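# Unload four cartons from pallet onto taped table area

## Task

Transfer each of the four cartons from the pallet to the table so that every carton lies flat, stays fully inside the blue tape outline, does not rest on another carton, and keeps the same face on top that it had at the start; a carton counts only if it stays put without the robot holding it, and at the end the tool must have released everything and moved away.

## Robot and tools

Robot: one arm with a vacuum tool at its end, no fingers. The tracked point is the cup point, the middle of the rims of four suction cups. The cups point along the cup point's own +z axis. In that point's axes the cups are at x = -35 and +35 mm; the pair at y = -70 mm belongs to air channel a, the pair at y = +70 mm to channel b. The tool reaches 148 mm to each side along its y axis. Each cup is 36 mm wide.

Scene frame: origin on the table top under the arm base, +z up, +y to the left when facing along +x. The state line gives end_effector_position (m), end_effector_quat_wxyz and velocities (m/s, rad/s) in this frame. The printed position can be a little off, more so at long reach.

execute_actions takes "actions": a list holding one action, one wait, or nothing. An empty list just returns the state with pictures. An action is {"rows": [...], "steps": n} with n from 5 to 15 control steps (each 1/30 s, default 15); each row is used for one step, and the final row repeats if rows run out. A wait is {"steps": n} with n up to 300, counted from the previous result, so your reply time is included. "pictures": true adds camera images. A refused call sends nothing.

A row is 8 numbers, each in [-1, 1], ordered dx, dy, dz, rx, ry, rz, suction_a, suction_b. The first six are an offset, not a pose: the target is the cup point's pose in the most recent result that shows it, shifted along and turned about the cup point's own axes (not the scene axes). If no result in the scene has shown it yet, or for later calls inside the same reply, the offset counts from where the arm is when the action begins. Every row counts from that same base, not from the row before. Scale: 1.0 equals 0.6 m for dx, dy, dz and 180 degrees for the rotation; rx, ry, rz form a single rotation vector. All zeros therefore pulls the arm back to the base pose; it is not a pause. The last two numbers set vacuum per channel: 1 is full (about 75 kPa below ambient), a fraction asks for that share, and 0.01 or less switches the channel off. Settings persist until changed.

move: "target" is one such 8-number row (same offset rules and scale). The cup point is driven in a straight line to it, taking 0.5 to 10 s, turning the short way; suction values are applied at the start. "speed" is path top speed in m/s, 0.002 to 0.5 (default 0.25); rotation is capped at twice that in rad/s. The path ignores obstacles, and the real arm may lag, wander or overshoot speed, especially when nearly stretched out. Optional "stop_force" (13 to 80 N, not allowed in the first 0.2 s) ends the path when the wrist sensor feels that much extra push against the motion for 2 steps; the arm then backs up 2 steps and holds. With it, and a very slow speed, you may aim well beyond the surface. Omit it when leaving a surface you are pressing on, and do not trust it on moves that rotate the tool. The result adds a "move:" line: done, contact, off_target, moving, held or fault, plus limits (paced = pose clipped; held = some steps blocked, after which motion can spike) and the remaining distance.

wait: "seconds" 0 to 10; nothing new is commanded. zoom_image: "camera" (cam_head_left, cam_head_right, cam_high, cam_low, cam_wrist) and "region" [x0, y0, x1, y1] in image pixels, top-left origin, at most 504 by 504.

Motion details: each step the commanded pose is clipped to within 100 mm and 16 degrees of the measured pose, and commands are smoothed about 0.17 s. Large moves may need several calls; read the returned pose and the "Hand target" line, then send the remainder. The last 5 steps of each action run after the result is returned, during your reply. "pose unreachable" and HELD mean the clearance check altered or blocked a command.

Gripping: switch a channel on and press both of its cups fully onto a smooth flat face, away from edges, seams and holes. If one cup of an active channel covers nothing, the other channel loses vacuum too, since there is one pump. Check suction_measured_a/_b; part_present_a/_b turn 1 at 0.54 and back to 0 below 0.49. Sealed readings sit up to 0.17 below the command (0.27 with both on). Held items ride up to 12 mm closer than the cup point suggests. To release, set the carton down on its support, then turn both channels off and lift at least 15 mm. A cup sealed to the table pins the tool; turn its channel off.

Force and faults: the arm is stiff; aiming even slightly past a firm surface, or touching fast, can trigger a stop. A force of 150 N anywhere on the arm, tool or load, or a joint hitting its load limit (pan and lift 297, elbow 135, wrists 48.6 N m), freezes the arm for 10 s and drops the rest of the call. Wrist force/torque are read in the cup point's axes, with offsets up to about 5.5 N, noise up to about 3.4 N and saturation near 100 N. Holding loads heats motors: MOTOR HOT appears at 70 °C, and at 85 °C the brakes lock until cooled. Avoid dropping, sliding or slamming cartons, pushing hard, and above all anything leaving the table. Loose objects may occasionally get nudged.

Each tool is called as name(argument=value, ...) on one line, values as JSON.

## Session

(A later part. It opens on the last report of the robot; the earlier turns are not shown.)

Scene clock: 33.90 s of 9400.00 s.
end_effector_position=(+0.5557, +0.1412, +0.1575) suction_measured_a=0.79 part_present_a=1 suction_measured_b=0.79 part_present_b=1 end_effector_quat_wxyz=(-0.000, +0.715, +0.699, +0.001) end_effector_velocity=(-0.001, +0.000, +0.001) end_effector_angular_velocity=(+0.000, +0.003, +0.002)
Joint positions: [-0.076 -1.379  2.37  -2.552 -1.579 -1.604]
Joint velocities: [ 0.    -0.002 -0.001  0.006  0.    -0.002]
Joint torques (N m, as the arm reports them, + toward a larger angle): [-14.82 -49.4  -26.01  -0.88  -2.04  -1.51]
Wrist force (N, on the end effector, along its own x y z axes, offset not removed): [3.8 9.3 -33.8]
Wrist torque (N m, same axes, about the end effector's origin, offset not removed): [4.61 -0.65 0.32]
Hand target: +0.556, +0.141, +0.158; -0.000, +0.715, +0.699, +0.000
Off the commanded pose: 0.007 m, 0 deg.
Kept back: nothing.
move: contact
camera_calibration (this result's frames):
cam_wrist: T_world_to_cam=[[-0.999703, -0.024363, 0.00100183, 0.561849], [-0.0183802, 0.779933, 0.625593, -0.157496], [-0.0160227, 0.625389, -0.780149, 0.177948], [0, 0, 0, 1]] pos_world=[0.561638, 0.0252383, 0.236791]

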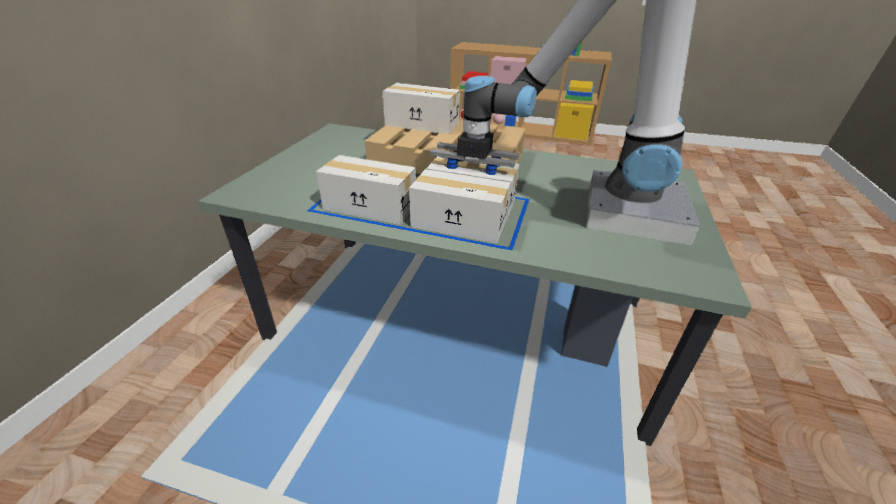

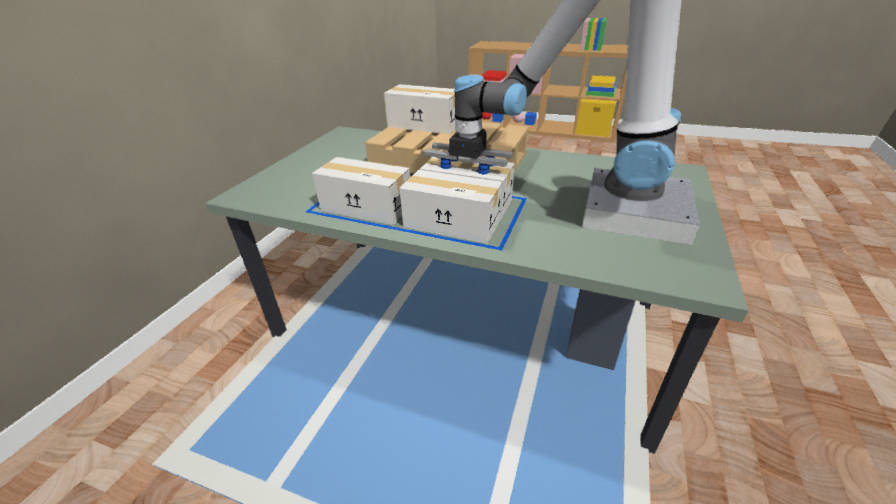

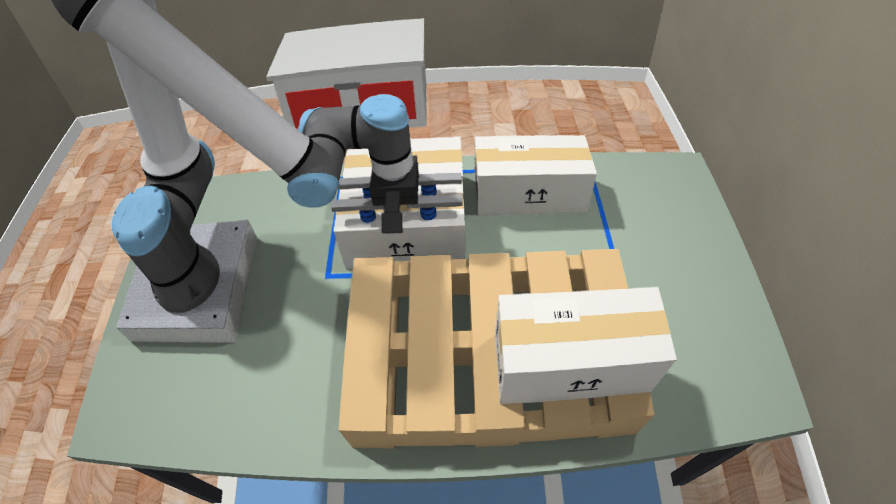

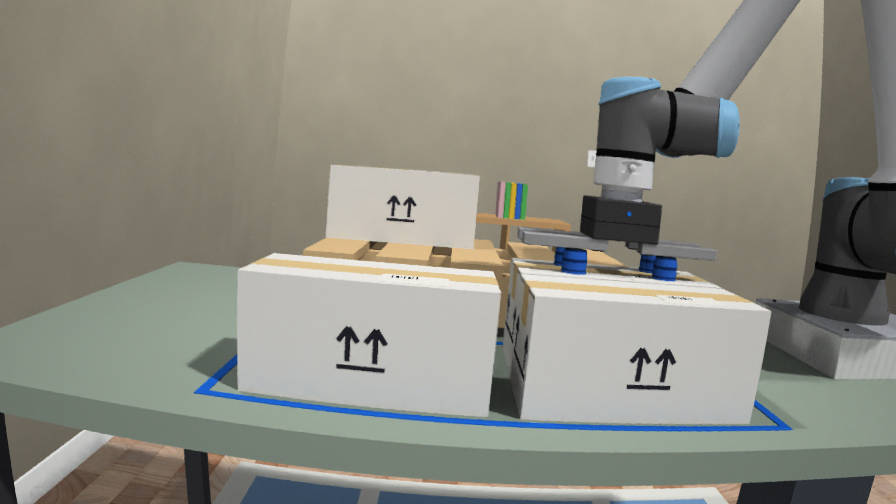

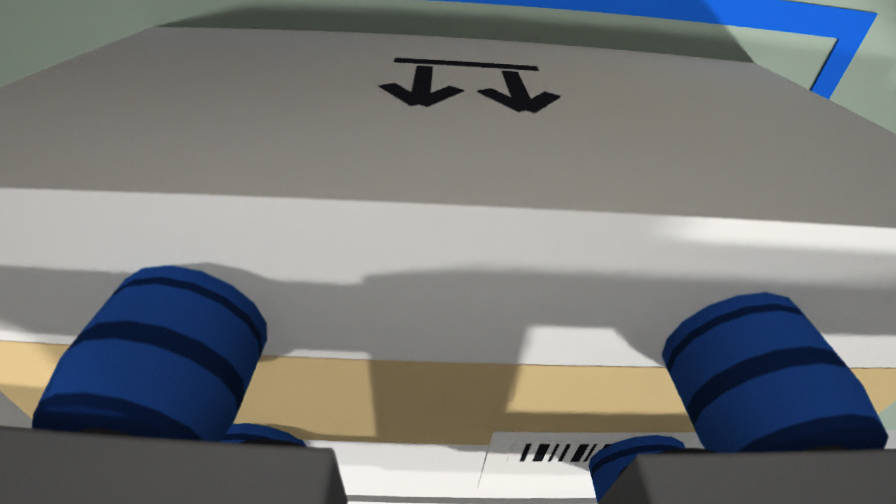

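execute_actions(actions=[{"rows":[[0,0,-0.001,0,0,0,0,0]],"steps":5}])

move(target=[-0.02,0,-0.25,0,0,0,0,0], speed=0.5)

move(target=[-0.664,0.594,0,0,0,0.002,0,0], speed=0.5)

move(target=[0,0,0.037,0,0,0,1,1], speed=0.04)

Scene clock: 34.10 s of 9400.00 s.
end_effector_position=(+0.5555, +0.1413, +0.1576) suction_measured_a=0.79 part_present_a=1 suction_measured_b=0.79 part_present_b=1 end_effector_quat_wxyz=(-0.000, +0.715, +0.699, +0.000) end_effector_velocity=(+0.000, -0.000, +0.001) end_effector_angular_velocity=(+0.000, -0.000, -0.000)
Joint positions: [-0.076 -1.379  2.37  -2.552 -1.579 -1.604]
Joint velocities: [-0.    -0.001 -0.001  0.002  0.     0.   ]
Joint torques (N m, as the arm reports them, + toward a larger angle): [-13.35 -56.42 -28.88  -1.01  -1.46  -0.62]
Wrist force (N, on the end effector, along its own x y z axes, offset not removed): [-3.6 8.6 -18.8]
Wrist torque (N m, same axes, about the end effector's origin, offset not removed): [2.62 0.05 0.25]
Kept back: the last 5 steps of this action.
Steps of this call (steps 1 to 6: nothing new was sent). Readings (end_effector_position | what the end effector reports):
1: (+0.5557, +0.1412, +0.1575) | suction_measured_a=0.79 part_present_a=1 suction_measured_b=0.79 part_present_b=1
2: (+0.5556, +0.1412, +0.1575) | suction_measured_a=0.79 part_present_a=1 suction_measured_b=0.79 part_present_b=1
4: (+0.5556, +0.1413, +0.1576) | suction_measured_a=0.79 part_present_a=1 suction_measured_b=0.79 part_present_b=1
6: the state above

Scene clock: 35.50 s of 9400.00 s.
end_effector_position=(+0.5553, +0.1292, +0.3076) suction_measured_a=0.00 part_present_a=0 suction_measured_b=0.00 part_present_b=0 end_effector_quat_wxyz=(-0.000, +0.715, +0.699, +0.001) end_effector_velocity=(-0.001, -0.001, +0.002) end_effector_angular_velocity=(-0.000, +0.003, -0.001)
Joint positions: [-0.096 -1.624  2.257 -2.196 -1.579 -1.624]
Joint velocities: [-0.001 -0.004 -0.002  0.008 -0.001 -0.   ]
Joint torques (N m, as the arm reports them, + toward a larger angle): [-18.   -51.94 -56.48  -2.58   2.62  -2.62]
Wrist force (N, on the end effector, along its own x y z axes, offset not removed): [-0.3 1.2 -5.6]
Wrist torque (N m, same axes, about the end effector's origin, offset not removed): [0.25 0.12 0.43]
Hand target: +0.555, +0.129, +0.308; -0.000, +0.715, +0.699, +0.001
Off your previous action's commanded pose: 0.000 m, 0 deg at its last step (step 5 of this call).
Off the commanded pose: 0.001 m, 0 deg.
Kept back: nothing.
move: done
camera_calibration (this result's frames):
cam_wrist: T_world_to_cam=[[-0.999703, -0.0243524, 0.000498508, 0.561118], [-0.0186869, 0.779934, 0.625582, -0.241855], [-0.0156232, 0.625387, -0.780158, 0.30235], [0, 0, 0, 1]] pos_world=[0.561156, 0.0132094, 0.386902]

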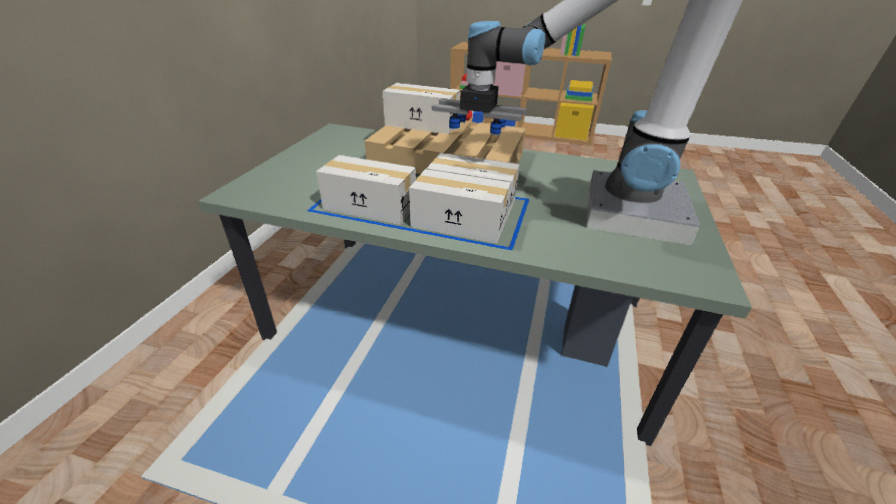

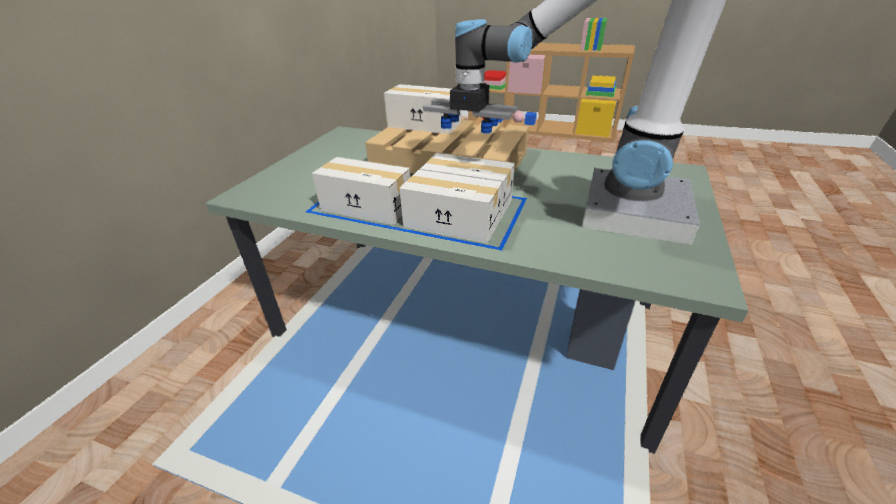

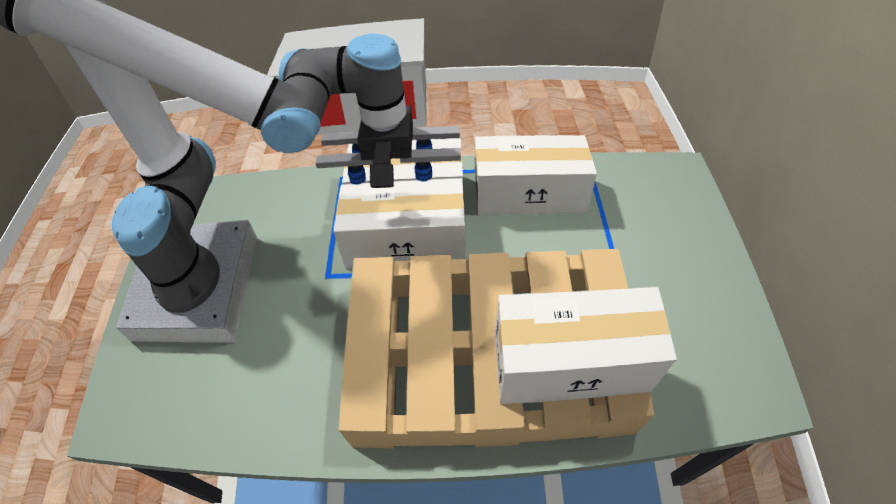

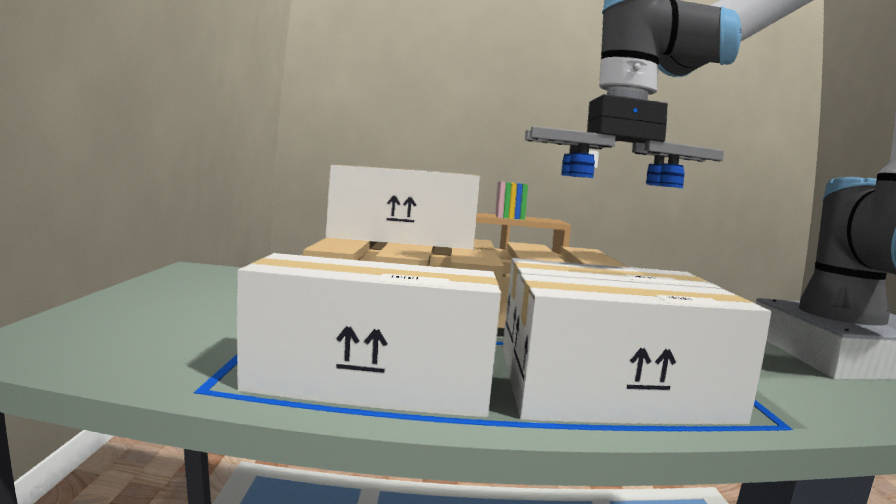

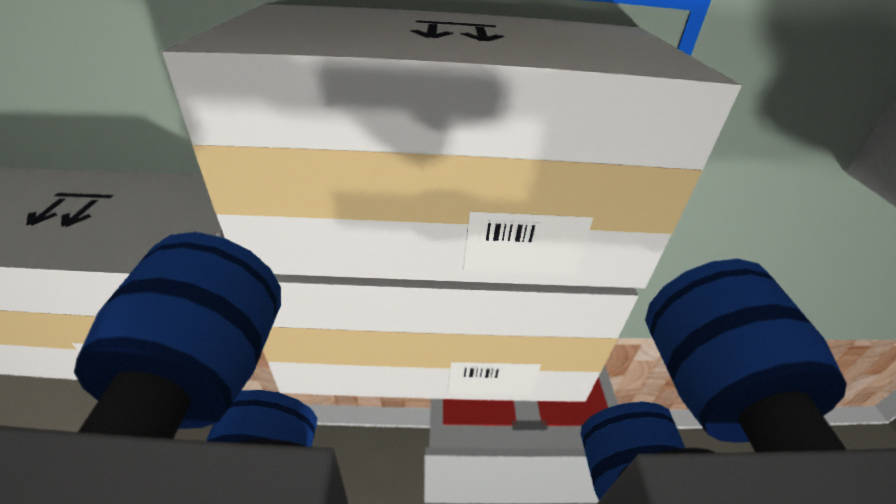

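Scene clock: 37.50 s of 9400.00 s.
end_effector_position=(+0.9023, -0.2767, +0.3085) suction_measured_a=0.00 part_present_a=0 suction_measured_b=0.00 part_present_b=0 end_effector_quat_wxyz=(-0.000, +0.717, +0.697, +0.001) end_effector_velocity=(+0.003, -0.002, +0.000) end_effector_angular_velocity=(+0.000, -0.000, -0.000)
Joint positions: [-0.499 -1.056  1.527 -2.038 -1.581 -2.021]
Joint velocities: [-0.     0.005 -0.008  0.003  0.     0.   ]
Joint torques (N m, as the arm reports them, + toward a larger angle): [-16.03 -74.5  -61.15  -2.3   -3.24  -2.36]
Wrist force (N, on the end effector, along its own x y z axes, offset not removed): [-0.7 4.3 -5.5]
Wrist torque (N m, same axes, about the end effector's origin, offset not removed): [0.51 0.12 0.24]
Hand target: +0.903, -0.277, +0.308; -0.000, +0.717, +0.697, +0.001
Off the commanded pose: 0.001 m, 0 deg.
Kept back: nothing.
move: done; limits=paced
camera_calibration (this result's frames):
cam_wrist: T_world_to_cam=[[-0.999837, -0.0180716, -0.0000019015, 0.900179], [-0.0140923, 0.779609, 0.626107, 0.0762988], [-0.0113133, 0.626005, -0.779737, 0.558472], [0, 0, 0, 1]] pos_world=[0.907426, -0.392822, 0.387692]

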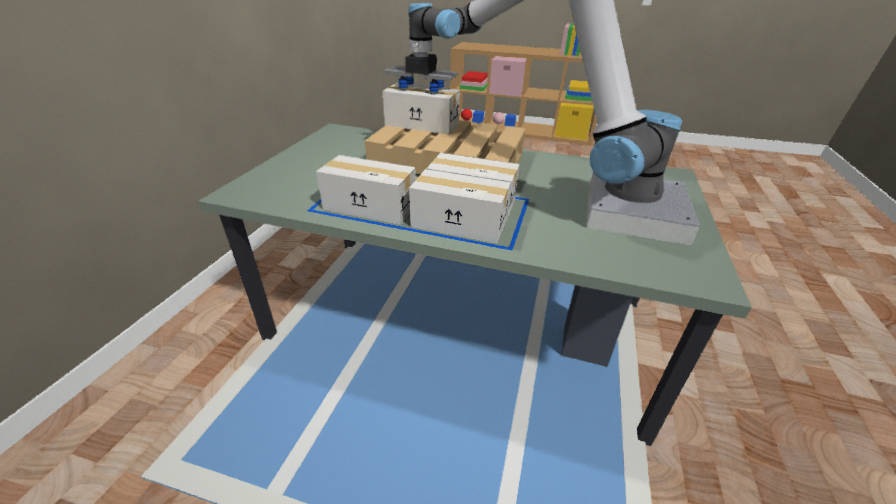

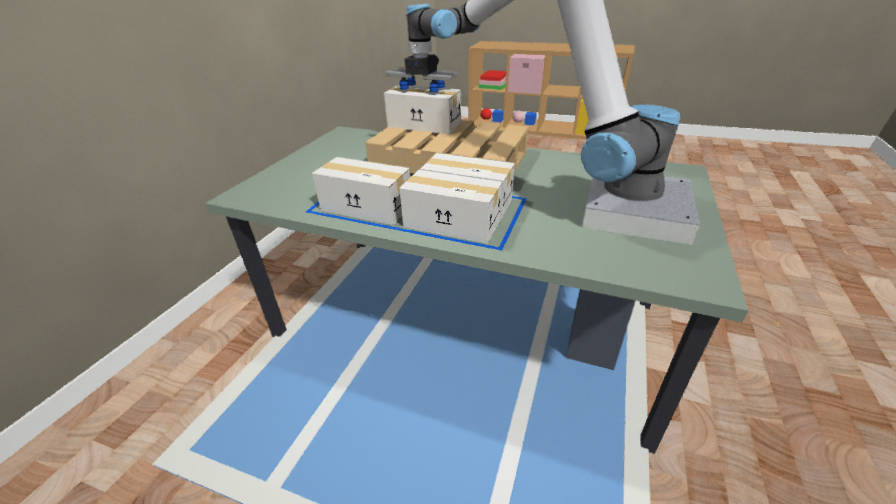

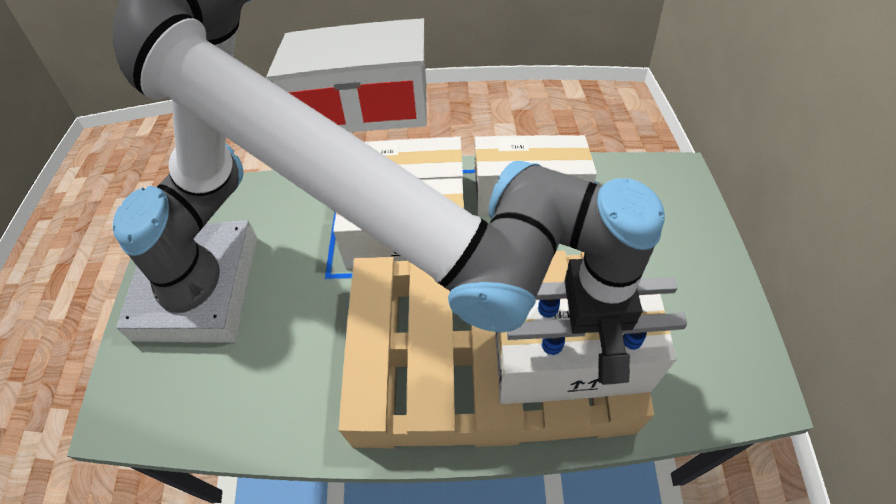

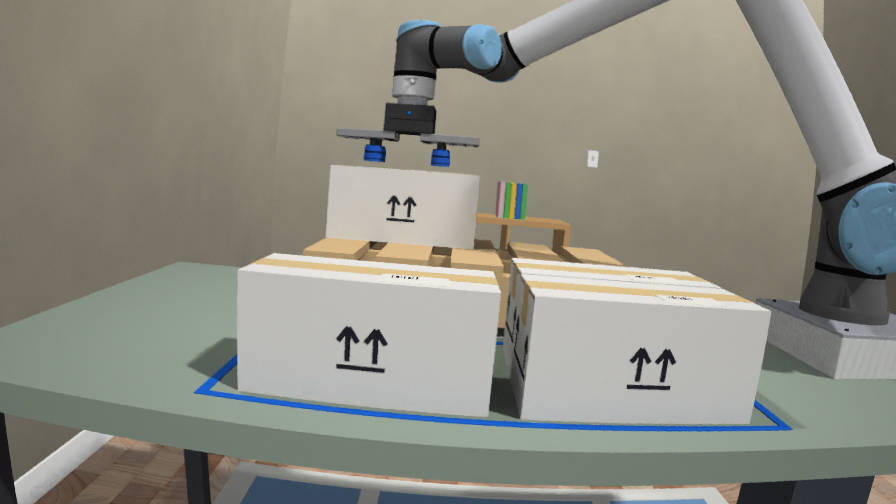

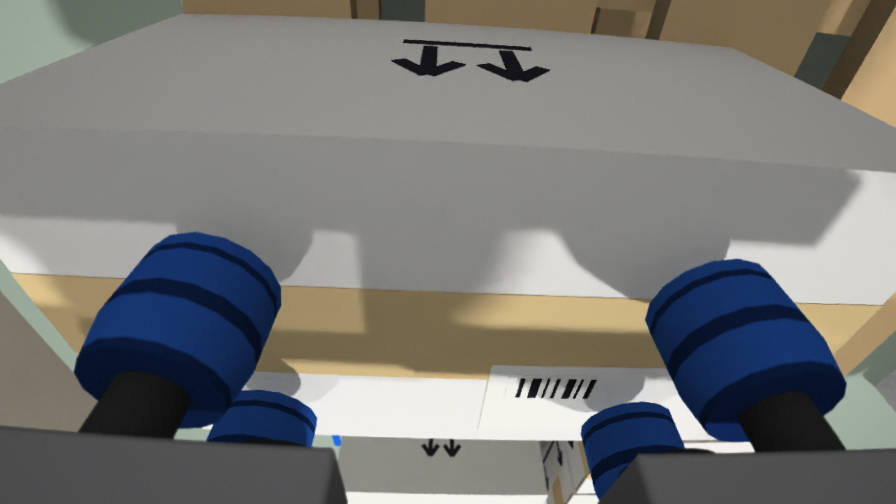

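Scene clock: 38.47 s of 9400.00 s.
end_effector_position=(+0.9023, -0.2767, +0.2865) suction_measured_a=0.46 part_present_a=0 suction_measured_b=0.46 part_present_b=0 end_effector_quat_wxyz=(-0.000, +0.717, +0.697, +0.001) end_effector_velocity=(-0.000, -0.001, -0.003) end_effector_angular_velocity=(-0.000, +0.001, -0.001)
Joint positions: [-0.499 -1.04   1.544 -2.071 -1.581 -2.021]
Joint velocities: [-0.001  0.002  0.002 -0.003 -0.    -0.   ]
Joint torques (N m, as the arm reports them, + toward a larger angle): [-16.03 -99.92 -56.99  -9.7   -2.74  -2.15]
Wrist force (N, on the end effector, along its own x y z axes, offset not removed): [0.8 2.7 17.2]
Wrist torque (N m, same axes, about the end effector's origin, offset not removed): [-0.45 -0.03 0.40]
Hand target: +0.902, -0.277, +0.286; -0.000, +0.717, +0.697, +0.001
Off the commanded pose: 0.000 m, 0 deg.
Kept back: nothing.
move: done
camera_calibration (this result's frames):
cam_wrist: T_world_to_cam=[[-0.999837, -0.0180742, 0.00021433, 0.90012], [-0.0139577, 0.779543, 0.626193, 0.0898803], [-0.011485, 0.626088, -0.779668, 0.541445], [0, 0, 0, 1]] pos_world=[0.907446, -0.392789, 0.365672]

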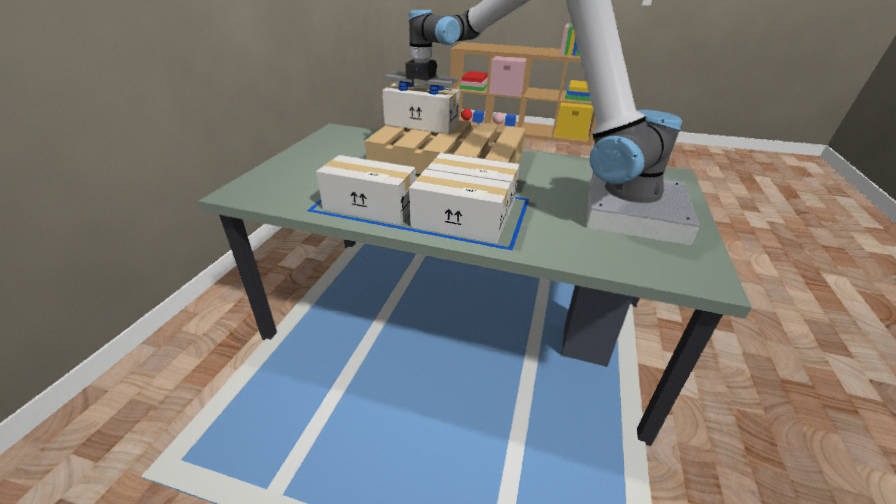

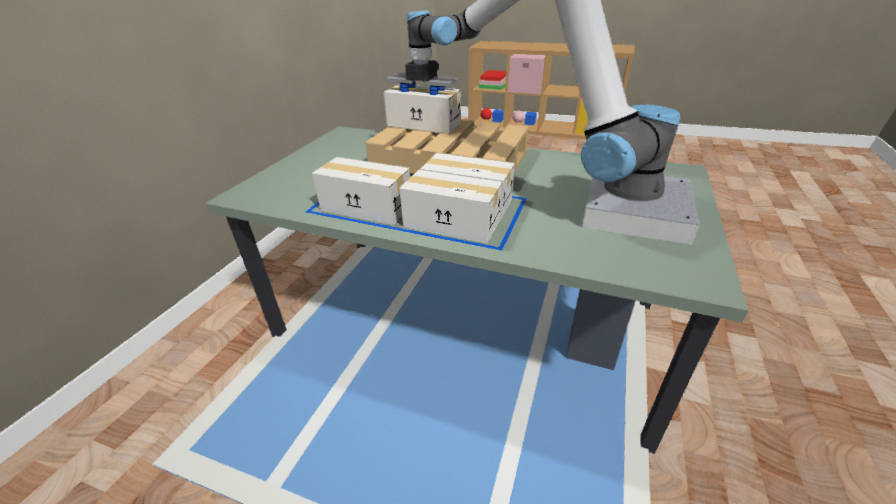

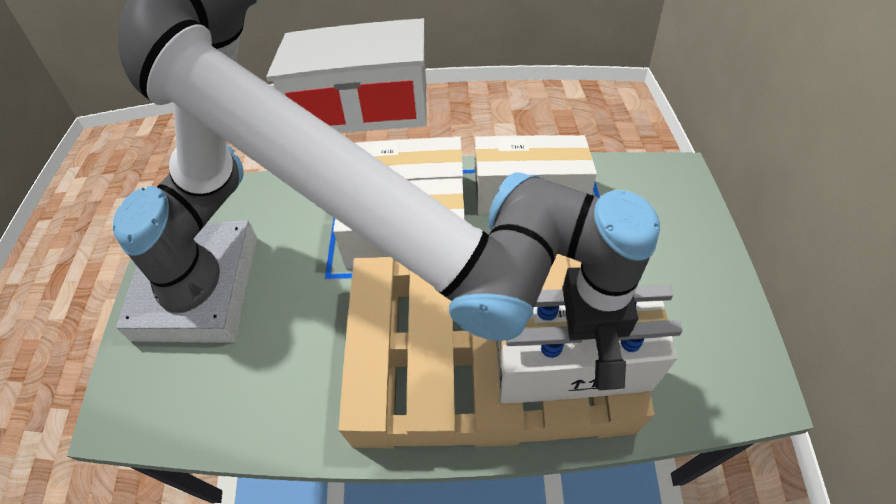

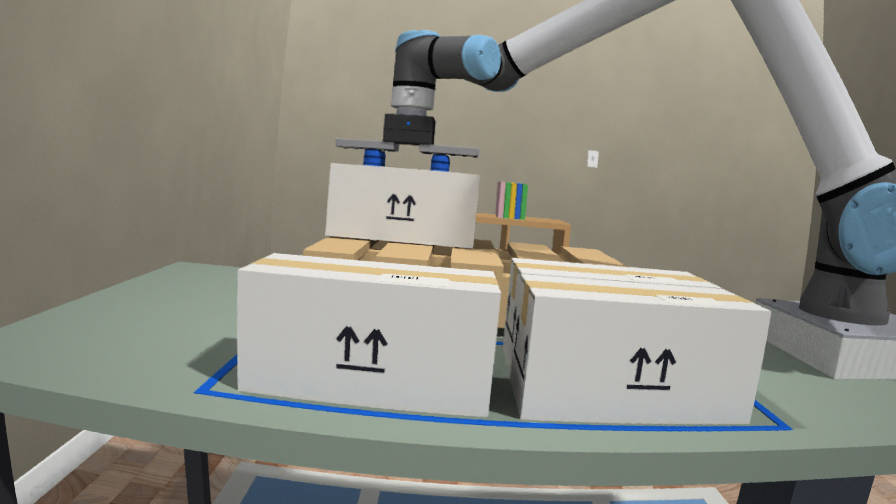

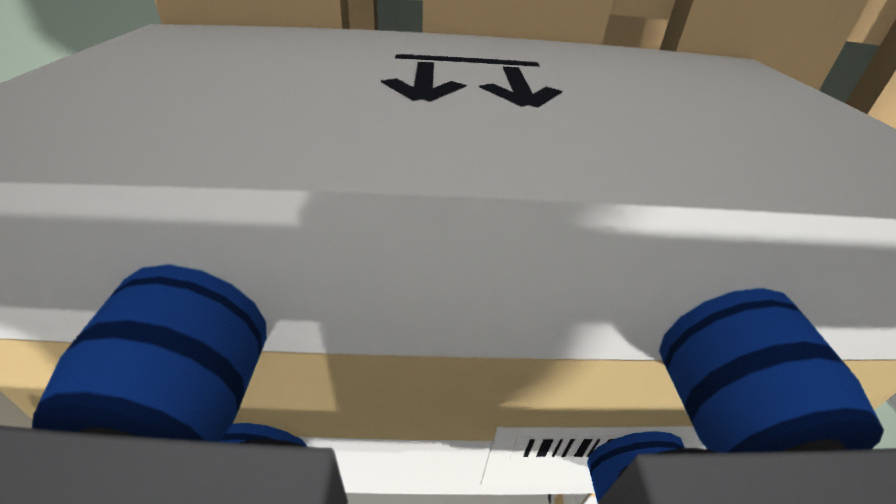

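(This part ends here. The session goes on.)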